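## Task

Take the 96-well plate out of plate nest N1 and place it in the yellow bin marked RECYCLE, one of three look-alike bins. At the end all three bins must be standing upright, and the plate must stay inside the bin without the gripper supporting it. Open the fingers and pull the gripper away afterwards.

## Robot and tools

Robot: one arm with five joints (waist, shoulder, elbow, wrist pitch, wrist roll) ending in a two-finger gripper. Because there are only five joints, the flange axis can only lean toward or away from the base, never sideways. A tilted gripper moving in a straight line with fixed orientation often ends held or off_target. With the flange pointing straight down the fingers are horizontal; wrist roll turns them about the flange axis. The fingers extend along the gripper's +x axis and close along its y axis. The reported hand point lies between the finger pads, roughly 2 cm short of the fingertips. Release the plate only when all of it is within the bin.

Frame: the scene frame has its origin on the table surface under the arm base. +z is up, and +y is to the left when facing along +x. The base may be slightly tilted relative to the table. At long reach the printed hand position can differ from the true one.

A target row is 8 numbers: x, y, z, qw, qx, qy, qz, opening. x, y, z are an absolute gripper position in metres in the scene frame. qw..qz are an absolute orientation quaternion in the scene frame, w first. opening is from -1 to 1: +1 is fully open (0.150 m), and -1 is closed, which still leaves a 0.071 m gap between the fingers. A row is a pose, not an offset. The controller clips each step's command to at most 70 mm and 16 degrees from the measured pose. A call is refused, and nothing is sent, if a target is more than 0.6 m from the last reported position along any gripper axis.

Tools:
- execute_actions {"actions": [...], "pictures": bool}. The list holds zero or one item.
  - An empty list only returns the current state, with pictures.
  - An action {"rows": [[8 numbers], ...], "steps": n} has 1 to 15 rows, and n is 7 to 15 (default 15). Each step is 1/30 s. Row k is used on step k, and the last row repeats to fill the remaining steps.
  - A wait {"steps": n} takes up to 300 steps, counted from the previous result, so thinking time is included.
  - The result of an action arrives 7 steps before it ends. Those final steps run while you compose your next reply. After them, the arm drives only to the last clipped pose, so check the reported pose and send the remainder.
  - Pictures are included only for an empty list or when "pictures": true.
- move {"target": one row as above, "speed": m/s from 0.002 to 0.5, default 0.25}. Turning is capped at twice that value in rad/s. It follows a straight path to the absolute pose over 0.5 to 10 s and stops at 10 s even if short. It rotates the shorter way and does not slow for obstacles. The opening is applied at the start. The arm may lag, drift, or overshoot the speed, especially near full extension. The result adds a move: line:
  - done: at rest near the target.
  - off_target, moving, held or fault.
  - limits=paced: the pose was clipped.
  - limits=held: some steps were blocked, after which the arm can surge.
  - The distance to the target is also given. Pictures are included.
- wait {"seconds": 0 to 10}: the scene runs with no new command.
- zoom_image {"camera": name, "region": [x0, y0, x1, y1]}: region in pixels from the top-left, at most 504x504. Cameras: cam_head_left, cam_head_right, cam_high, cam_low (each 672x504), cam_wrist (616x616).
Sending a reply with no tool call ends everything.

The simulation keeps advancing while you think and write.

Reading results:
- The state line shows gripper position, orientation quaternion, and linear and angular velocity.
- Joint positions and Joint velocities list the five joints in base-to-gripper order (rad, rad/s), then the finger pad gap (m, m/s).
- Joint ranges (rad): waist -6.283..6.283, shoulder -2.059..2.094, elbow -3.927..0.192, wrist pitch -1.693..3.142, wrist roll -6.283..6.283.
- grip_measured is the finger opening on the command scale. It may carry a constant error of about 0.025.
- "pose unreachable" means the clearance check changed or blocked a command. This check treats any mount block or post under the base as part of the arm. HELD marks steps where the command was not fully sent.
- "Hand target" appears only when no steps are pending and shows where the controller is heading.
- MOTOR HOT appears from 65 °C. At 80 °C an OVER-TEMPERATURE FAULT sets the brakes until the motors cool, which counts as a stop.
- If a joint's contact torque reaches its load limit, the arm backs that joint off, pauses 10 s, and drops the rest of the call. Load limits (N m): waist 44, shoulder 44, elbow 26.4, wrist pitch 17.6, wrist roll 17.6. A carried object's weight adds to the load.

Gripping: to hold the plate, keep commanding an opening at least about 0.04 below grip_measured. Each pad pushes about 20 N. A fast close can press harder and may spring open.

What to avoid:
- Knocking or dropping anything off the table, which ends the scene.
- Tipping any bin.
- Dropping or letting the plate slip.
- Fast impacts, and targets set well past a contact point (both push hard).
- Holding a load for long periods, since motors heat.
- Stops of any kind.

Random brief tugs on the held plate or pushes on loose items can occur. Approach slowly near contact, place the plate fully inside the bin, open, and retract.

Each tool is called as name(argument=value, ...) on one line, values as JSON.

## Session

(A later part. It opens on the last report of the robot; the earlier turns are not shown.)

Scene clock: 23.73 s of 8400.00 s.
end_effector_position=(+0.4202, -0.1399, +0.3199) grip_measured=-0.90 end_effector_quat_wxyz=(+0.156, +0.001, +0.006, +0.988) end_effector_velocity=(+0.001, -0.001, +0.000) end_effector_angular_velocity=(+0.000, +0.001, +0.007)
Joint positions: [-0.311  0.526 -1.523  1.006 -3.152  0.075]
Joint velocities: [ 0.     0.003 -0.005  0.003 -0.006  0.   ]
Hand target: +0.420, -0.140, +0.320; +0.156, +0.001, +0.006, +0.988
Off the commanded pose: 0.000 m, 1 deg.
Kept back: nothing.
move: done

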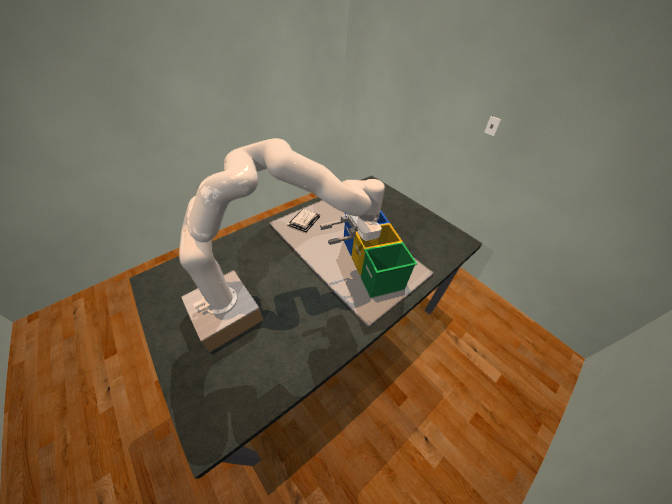

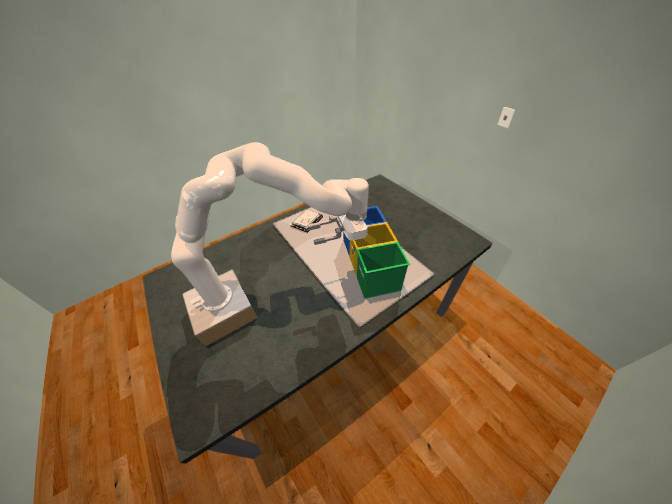

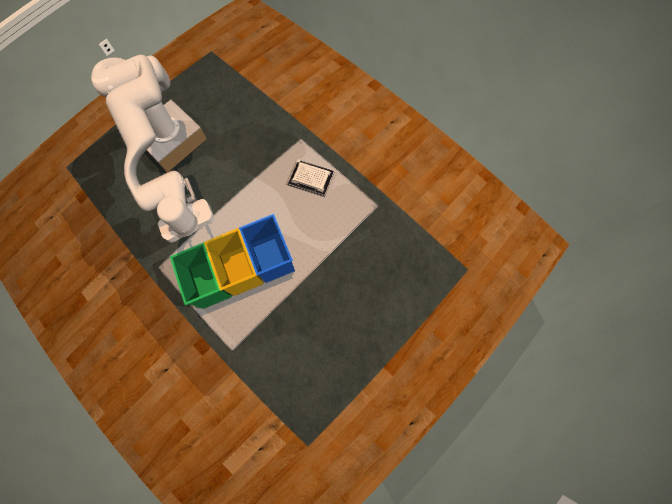

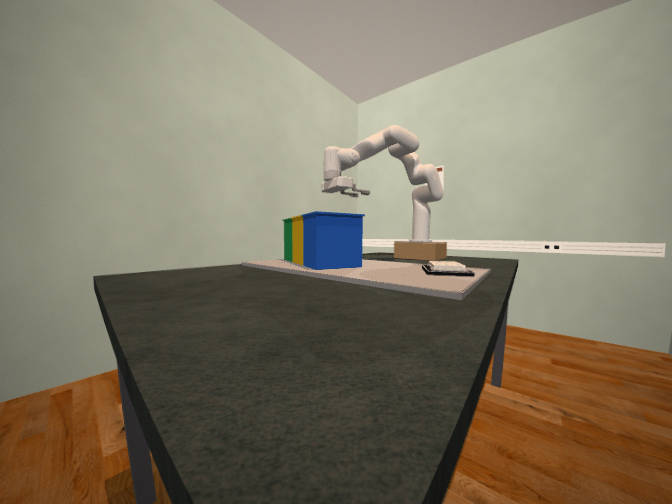

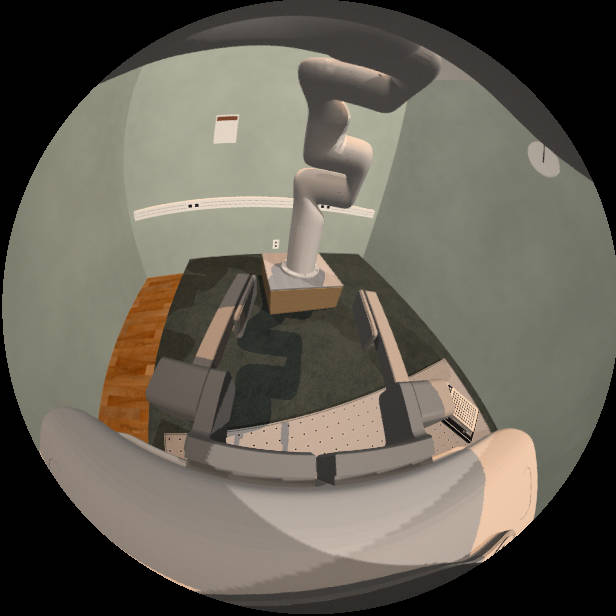

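move(target=[0.38,0.05,0.3,0.7,0,0,0.714,0.5])

move(target=[0.55,0.28,0.12,0.963,0,0,0.269,0.5])

move(target=[0.598,0.305,0.06,0.963,0,0,0.269,0.5], speed=0.08)

move(target=[0.598,0.305,0.033,0.963,0,0,0.269,0.5], speed=0.03)

move(target=[0.598,0.305,0.033,0.963,0,0,0.269,-0.9], speed=0.03)

move(target=[0.598,0.305,0.05,0.963,0,0,0.269,-0.9], speed=0.02)

Scene clock: 27.07 s of 8400.00 s.
end_effector_position=(+0.3798, +0.0500, +0.3002) grip_measured=+0.50 end_effector_quat_wxyz=(+0.700, -0.003, +0.006, +0.714) end_effector_velocity=(-0.000, +0.001, -0.000) end_effector_angular_velocity=(-0.000, -0.001, -0.006)
Joint positions: [-0.245 -0.058 -0.668  0.735 -1.85   0.13 ]
Joint velocities: [ 0.002 -0.005  0.007 -0.003  0.008  0.   ]
Hand target: +0.380, +0.050, +0.300; +0.700, -0.003, +0.006, +0.714
Off the commanded pose: 0.000 m, 1 deg.
Kept back: nothing.
move: done

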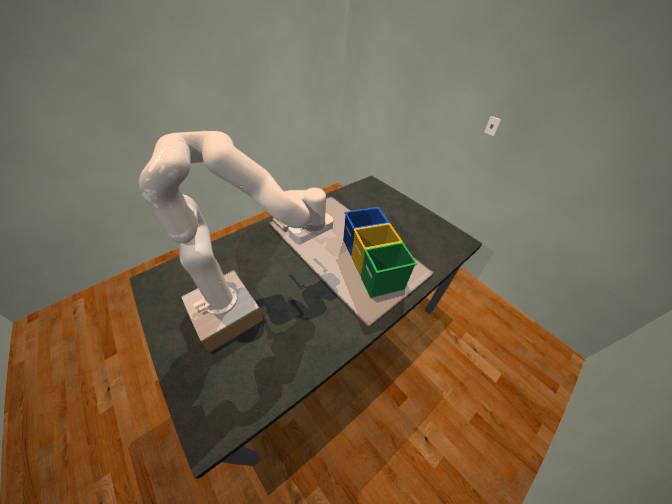

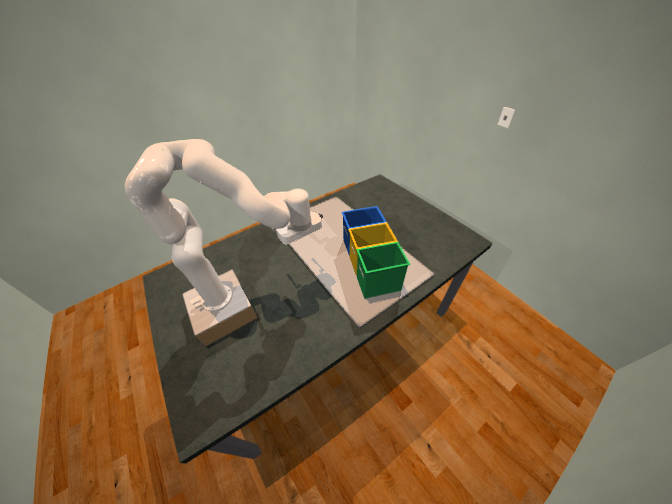

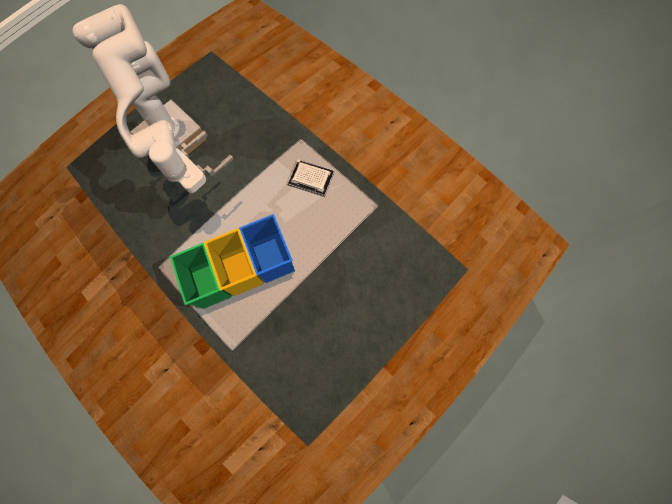

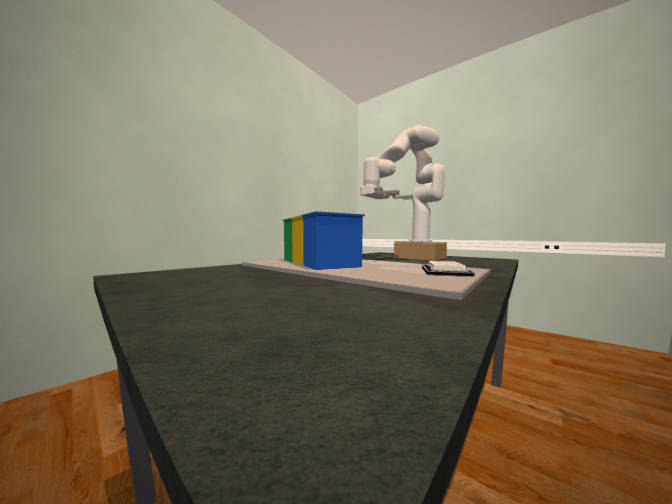

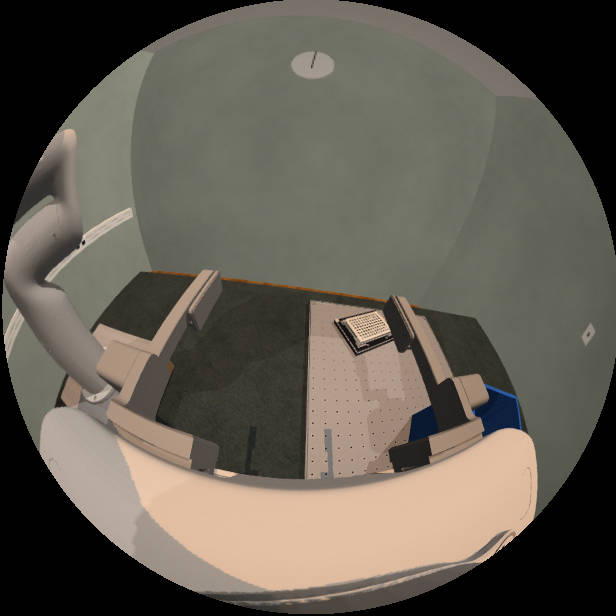

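Scene clock: 29.73 s of 8400.00 s.
end_effector_position=(+0.5496, +0.2808, +0.1198) grip_measured=+0.50 end_effector_quat_wxyz=(+0.963, -0.008, -0.001, +0.269) end_effector_velocity=(+0.001, +0.002, -0.001) end_effector_angular_velocity=(-0.000, +0.000, -0.001)
Joint positions: [ 0.462  0.612 -0.946  0.332 -0.096  0.13 ]
Joint velocities: [ 0.004  0.006 -0.007  0.     0.004 -0.   ]
Hand target: +0.550, +0.281, +0.120; +0.963, -0.008, -0.001, +0.269
Off the commanded pose: 0.001 m, 1 deg.
Kept back: nothing.
move: done

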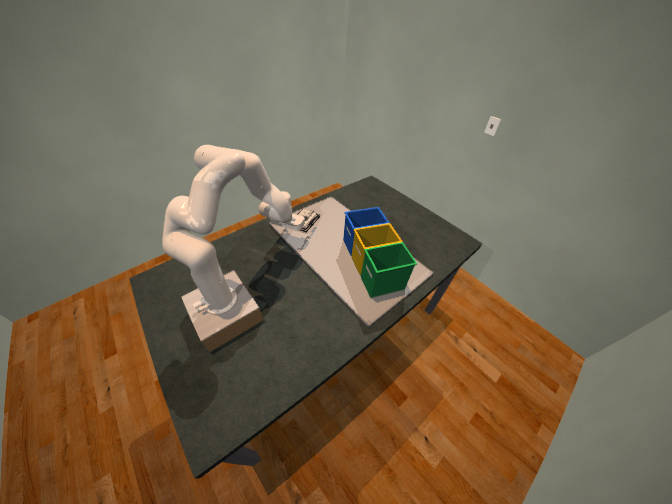

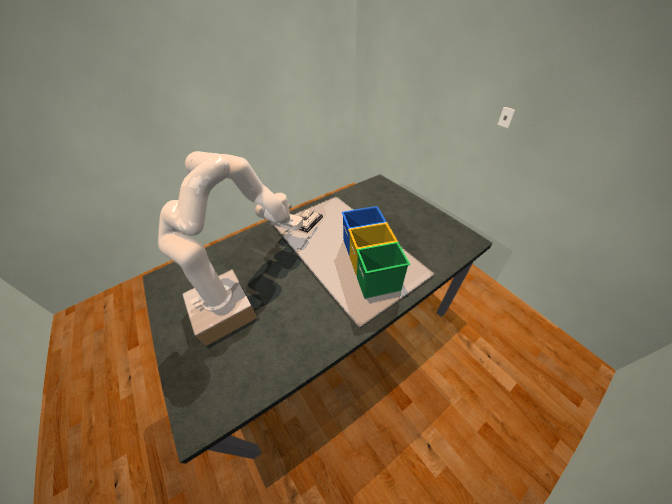

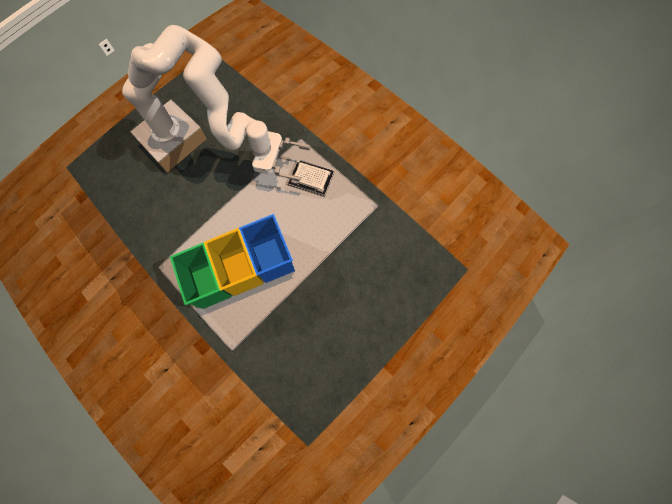

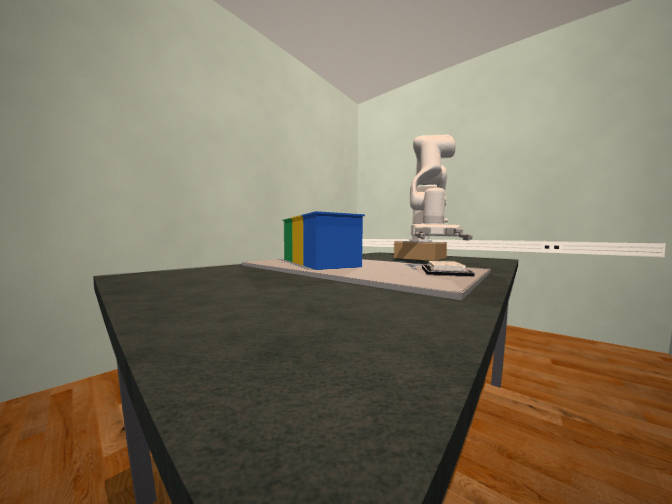

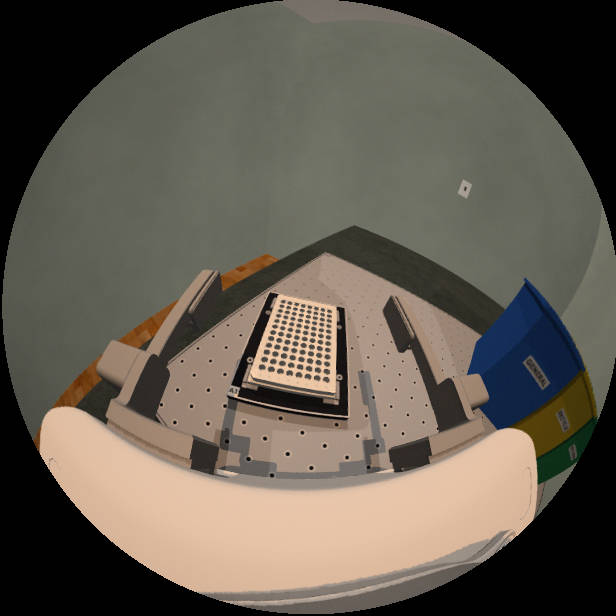

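Scene clock: 31.20 s of 8400.00 s.
end_effector_position=(+0.5978, +0.3050, +0.0602) grip_measured=+0.50 end_effector_quat_wxyz=(+0.963, -0.008, -0.002, +0.269) end_effector_velocity=(+0.001, -0.000, -0.002) end_effector_angular_velocity=(-0.001, +0.001, -0.002)
Joint positions: [ 0.465  0.887 -1.245  0.355 -0.093  0.13 ]
Joint velocities: [-0.001  0.006 -0.006  0.002  0.     0.   ]
Hand target: +0.598, +0.305, +0.060; +0.963, -0.008, -0.001, +0.269
Off the commanded pose: 0.000 m, 1 deg.
Kept back: nothing.
move: done

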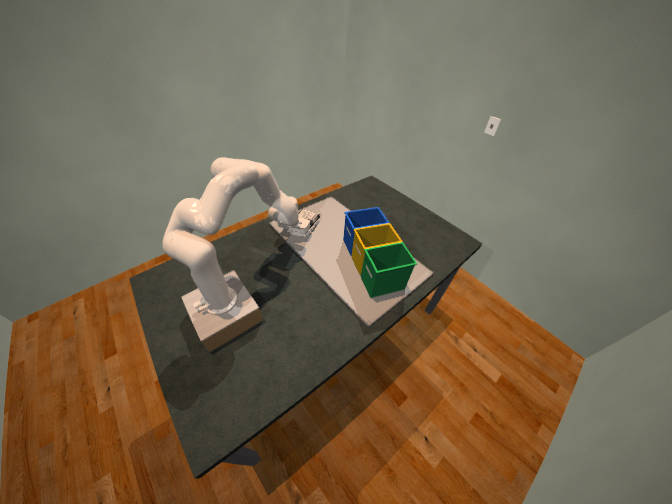

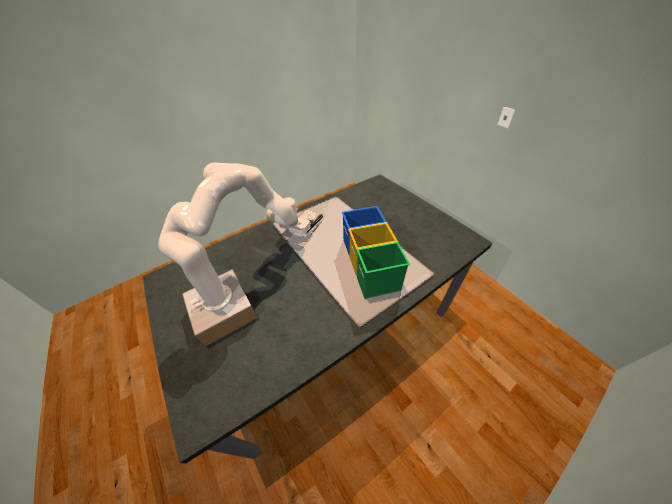

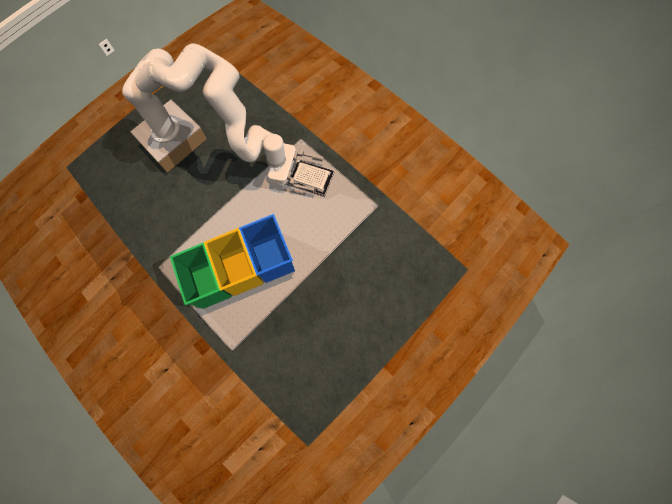

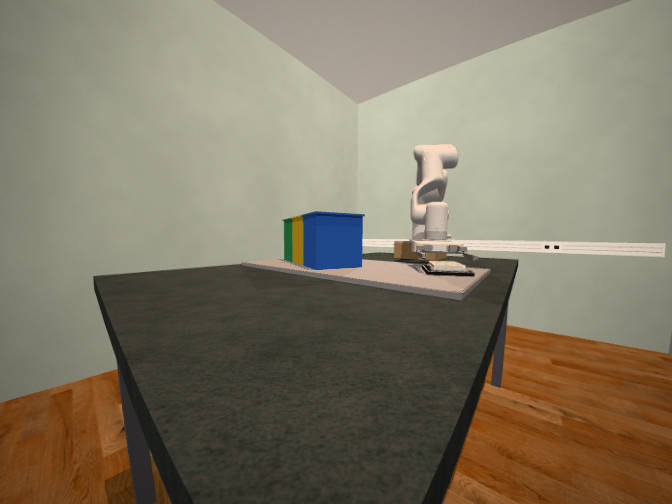

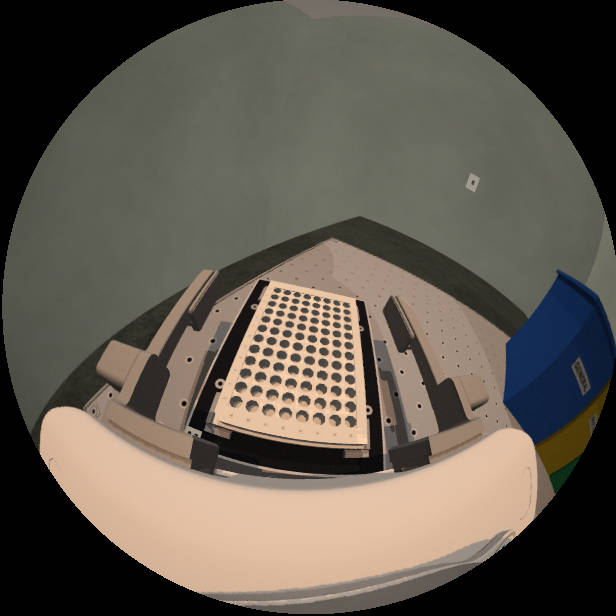

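Scene clock: 32.40 s of 8400.00 s.
end_effector_position=(+0.5987, +0.3051, +0.0342) grip_measured=+0.50 end_effector_quat_wxyz=(+0.963, -0.007, -0.002, +0.269) end_effector_velocity=(+0.001, -0.001, -0.004) end_effector_angular_velocity=(-0.001, +0.002, -0.001)
Joint positions: [ 0.466  0.966 -1.292  0.321 -0.092  0.13 ]
Joint velocities: [-0.003  0.011 -0.009 -0.    -0.002 -0.   ]
Hand target: +0.598, +0.305, +0.033; +0.963, -0.008, -0.001, +0.269
Off the commanded pose: 0.001 m, 1 deg.
Kept back: nothing.
move: done

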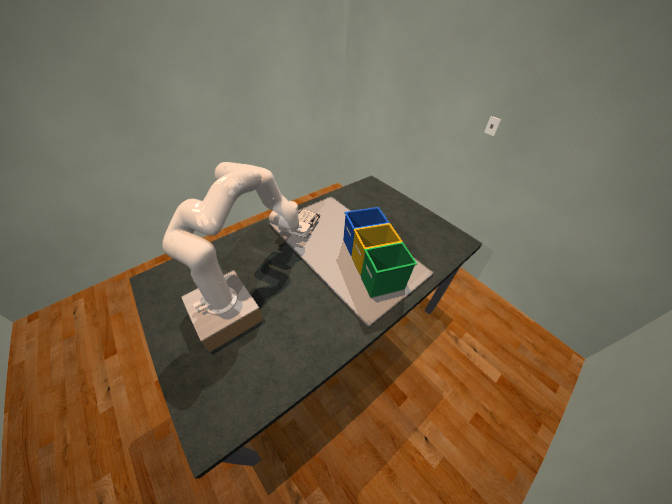

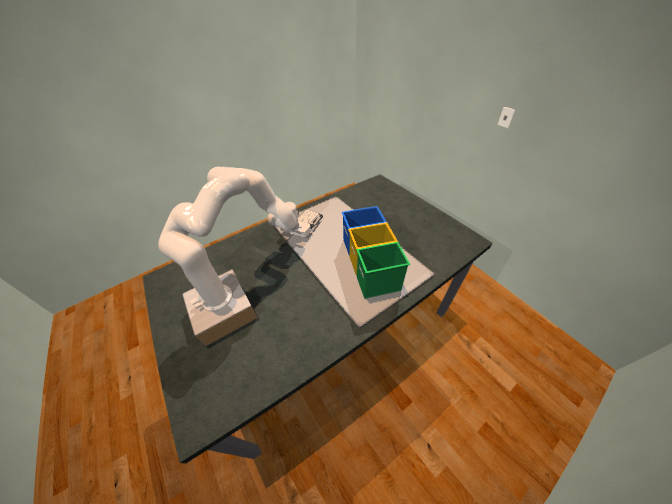

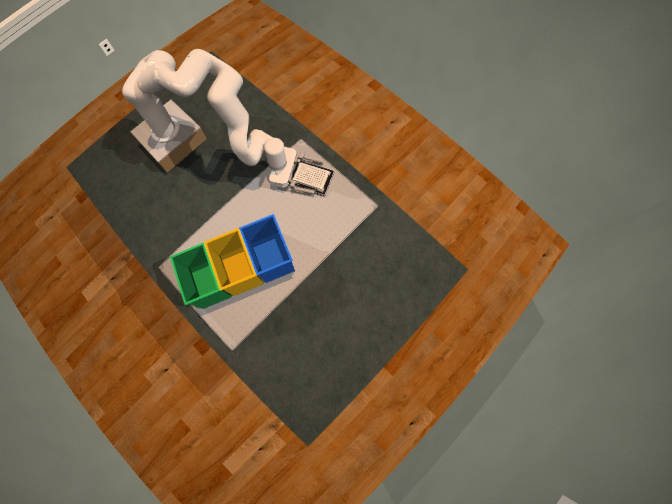

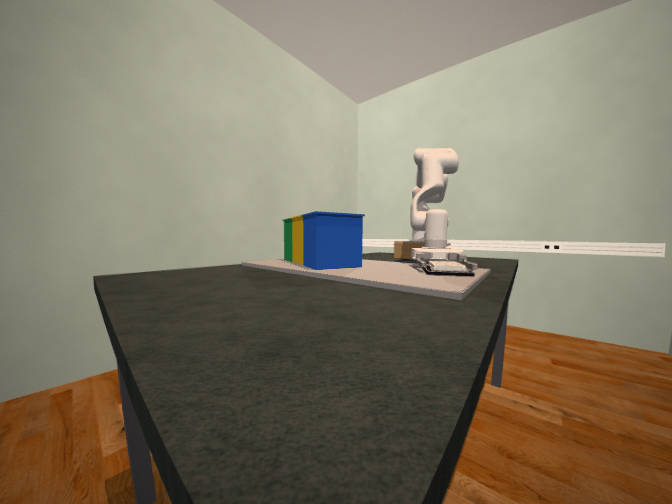

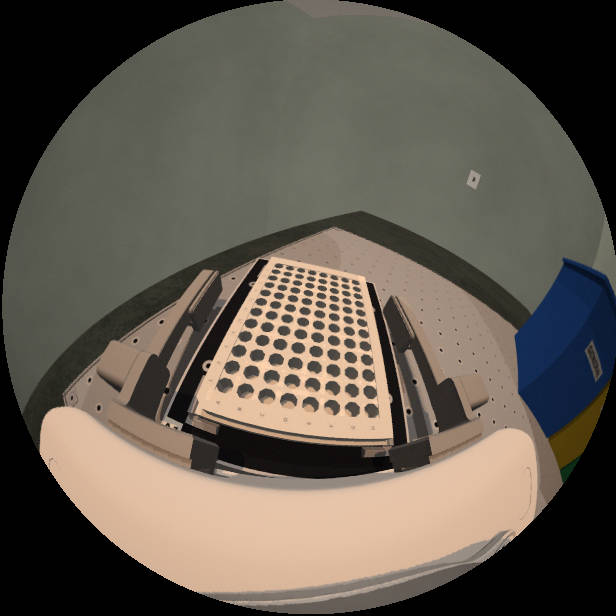

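Scene clock: 33.10 s of 8400.00 s.
end_effector_position=(+0.5970, +0.3088, +0.0342) grip_measured=-0.09 end_effector_quat_wxyz=(+0.962, -0.007, -0.003, +0.273) end_effector_velocity=(-0.000, -0.000, -0.001) end_effector_angular_velocity=(-0.001, +0.001, -0.001)
Joint positions: [ 0.471  0.966 -1.292  0.321 -0.095  0.107]
Joint velocities: [-0.     0.001 -0.     0.001  0.     0.   ]
Hand target: +0.598, +0.305, +0.033; +0.963, -0.008, -0.001, +0.269
Off the commanded pose: 0.004 m, 1 deg.
Kept back: nothing.
move: off_target

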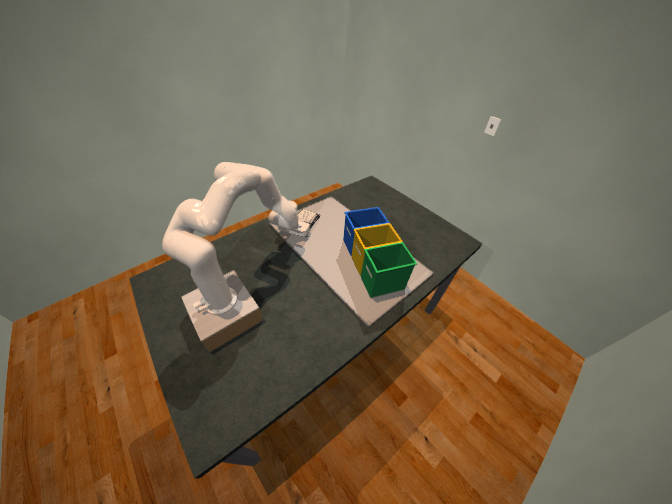

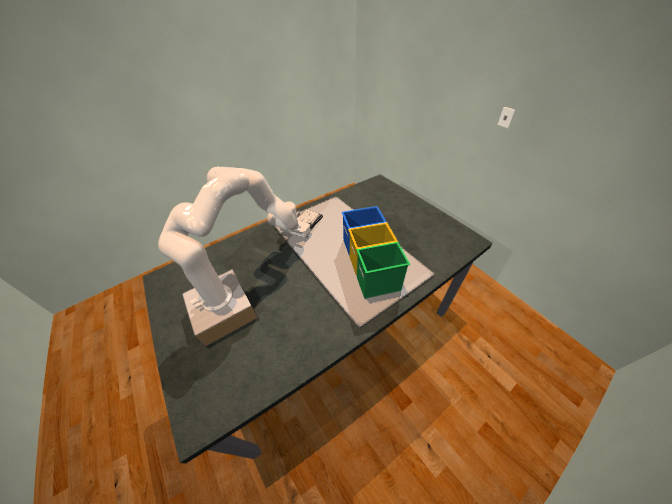

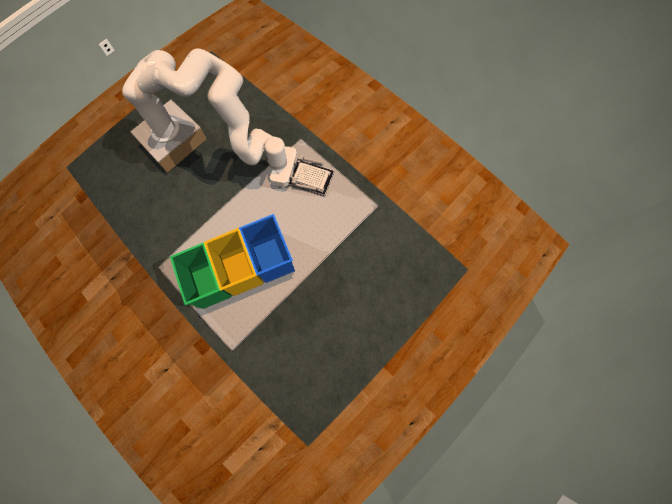

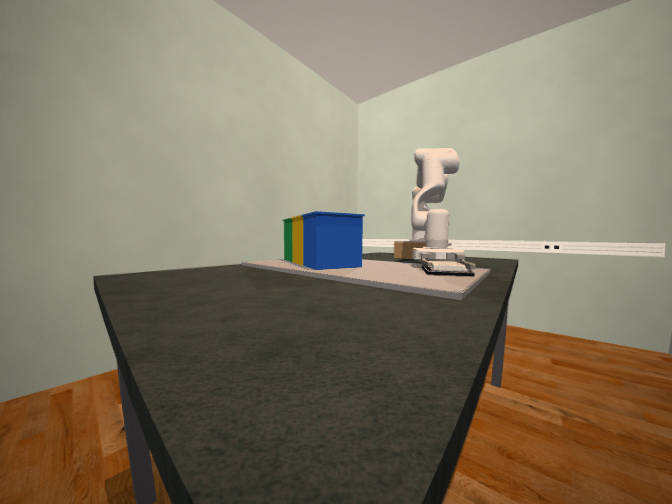

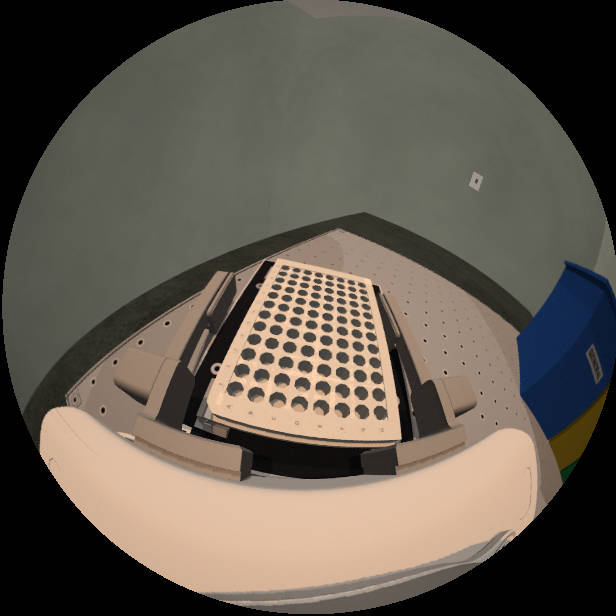

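Scene clock: 34.20 s of 8400.00 s.
end_effector_position=(+0.5980, +0.3049, +0.0498) grip_measured=-0.56 end_effector_quat_wxyz=(+0.963, -0.008, -0.001, +0.269) end_effector_velocity=(-0.002, +0.000, -0.001) end_effector_angular_velocity=(-0.002, +0.004, +0.001)
Joint positions: [ 0.465  0.918 -1.262  0.343 -0.092  0.088]
Joint velocities: [ 0.002 -0.003  0.004  0.003  0.001 -0.   ]
Hand target: +0.598, +0.305, +0.050; +0.963, -0.008, -0.001, +0.269
Off the commanded pose: 0.000 m, 1 deg.
Kept back: nothing.
move: done

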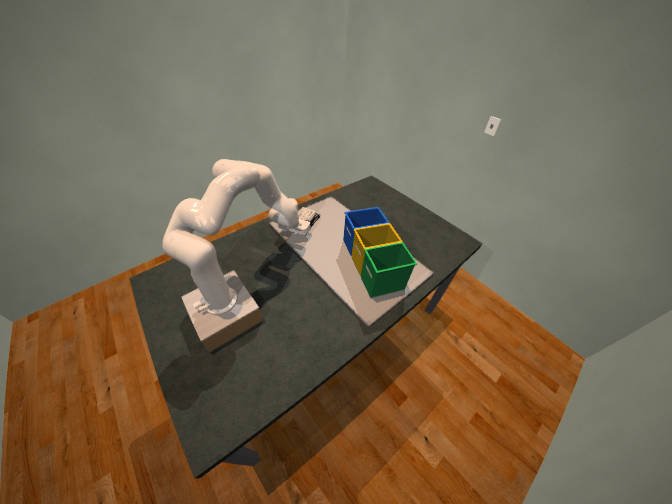

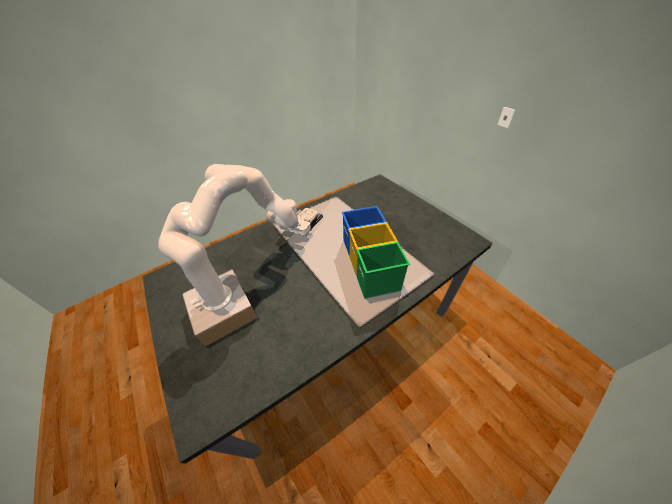

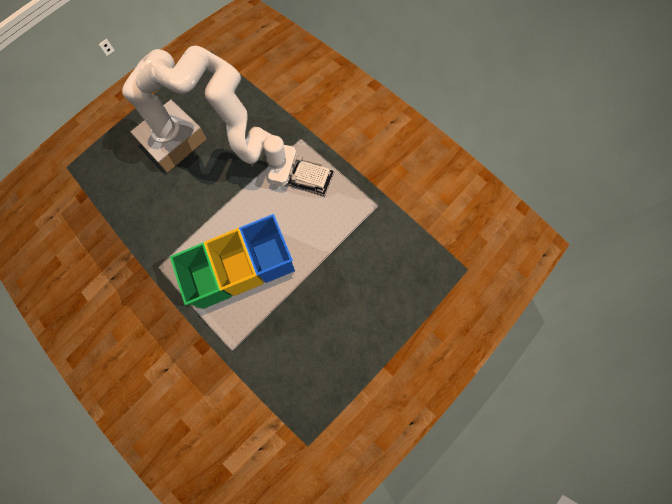

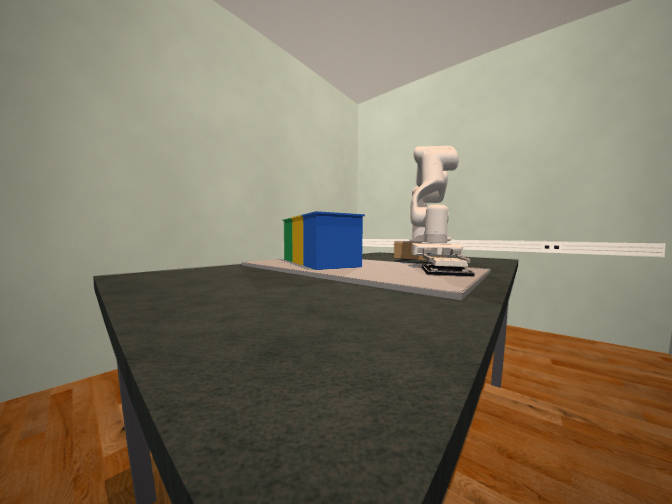

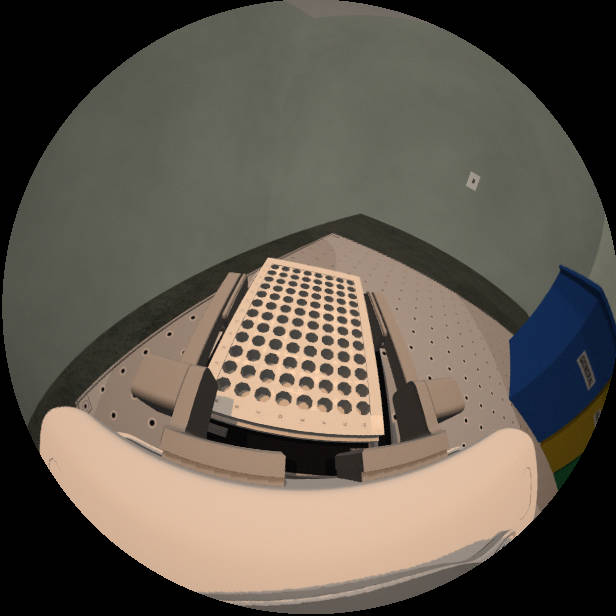

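It seems lifted. Continue.

move(target=[0.598,0.305,0.12,0.963,0,0,0.269,-0.9], speed=0.05)

Scene clock: 36.17 s of 8400.00 s.
end_effector_position=(+0.5980, +0.3050, +0.1197) grip_measured=-0.56 end_effector_quat_wxyz=(+0.963, -0.008, -0.001, +0.269) end_effector_velocity=(-0.001, -0.001, -0.000) end_effector_angular_velocity=(-0.002, +0.005, -0.002)
Joint positions: [ 0.463  0.72  -1.172  0.45  -0.095  0.088]
Joint velocities: [-0.001 -0.004  0.004  0.005  0.     0.   ]
Hand target: +0.598, +0.305, +0.120; +0.963, -0.008, -0.001, +0.269
Off the commanded pose: 0.000 m, 1 deg.
Kept back: nothing.
move: done

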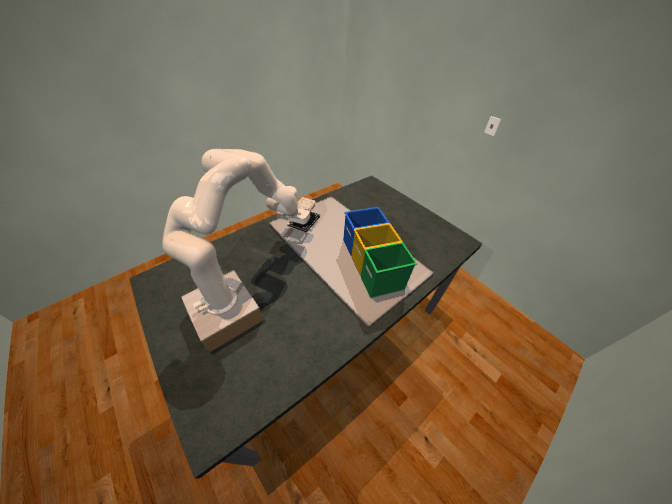

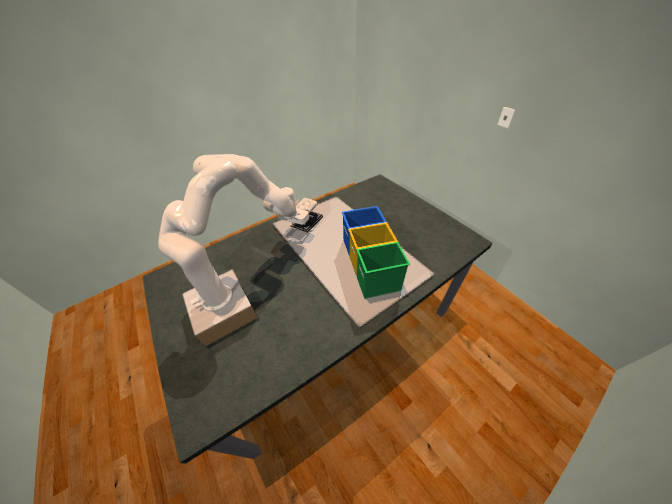

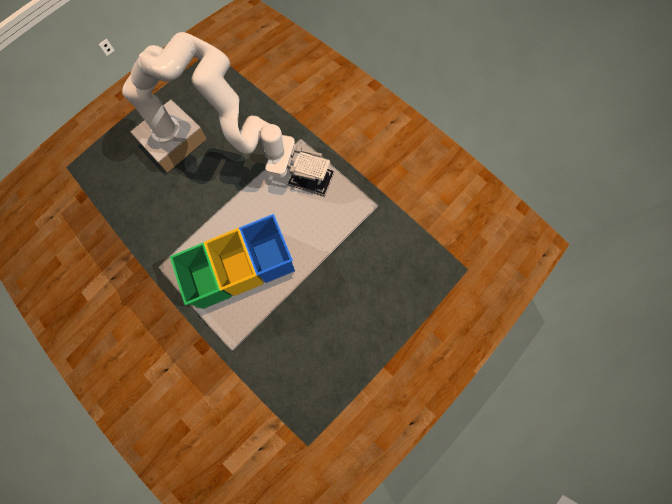

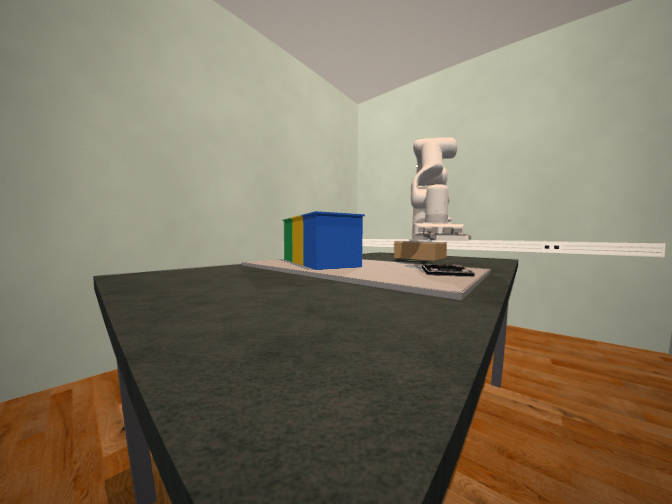

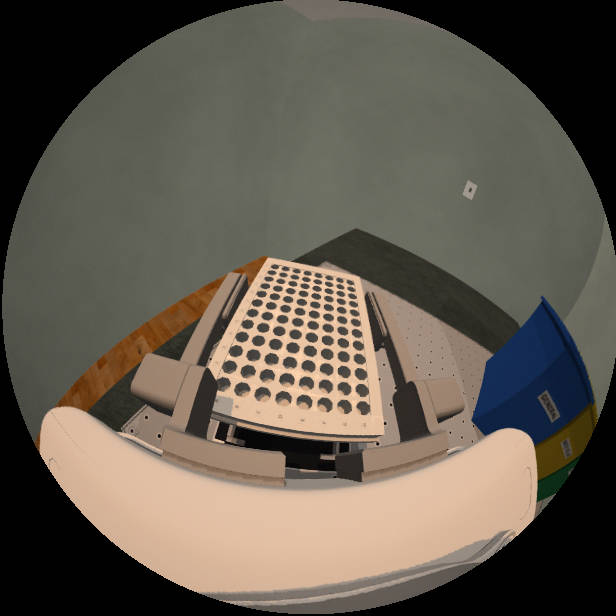

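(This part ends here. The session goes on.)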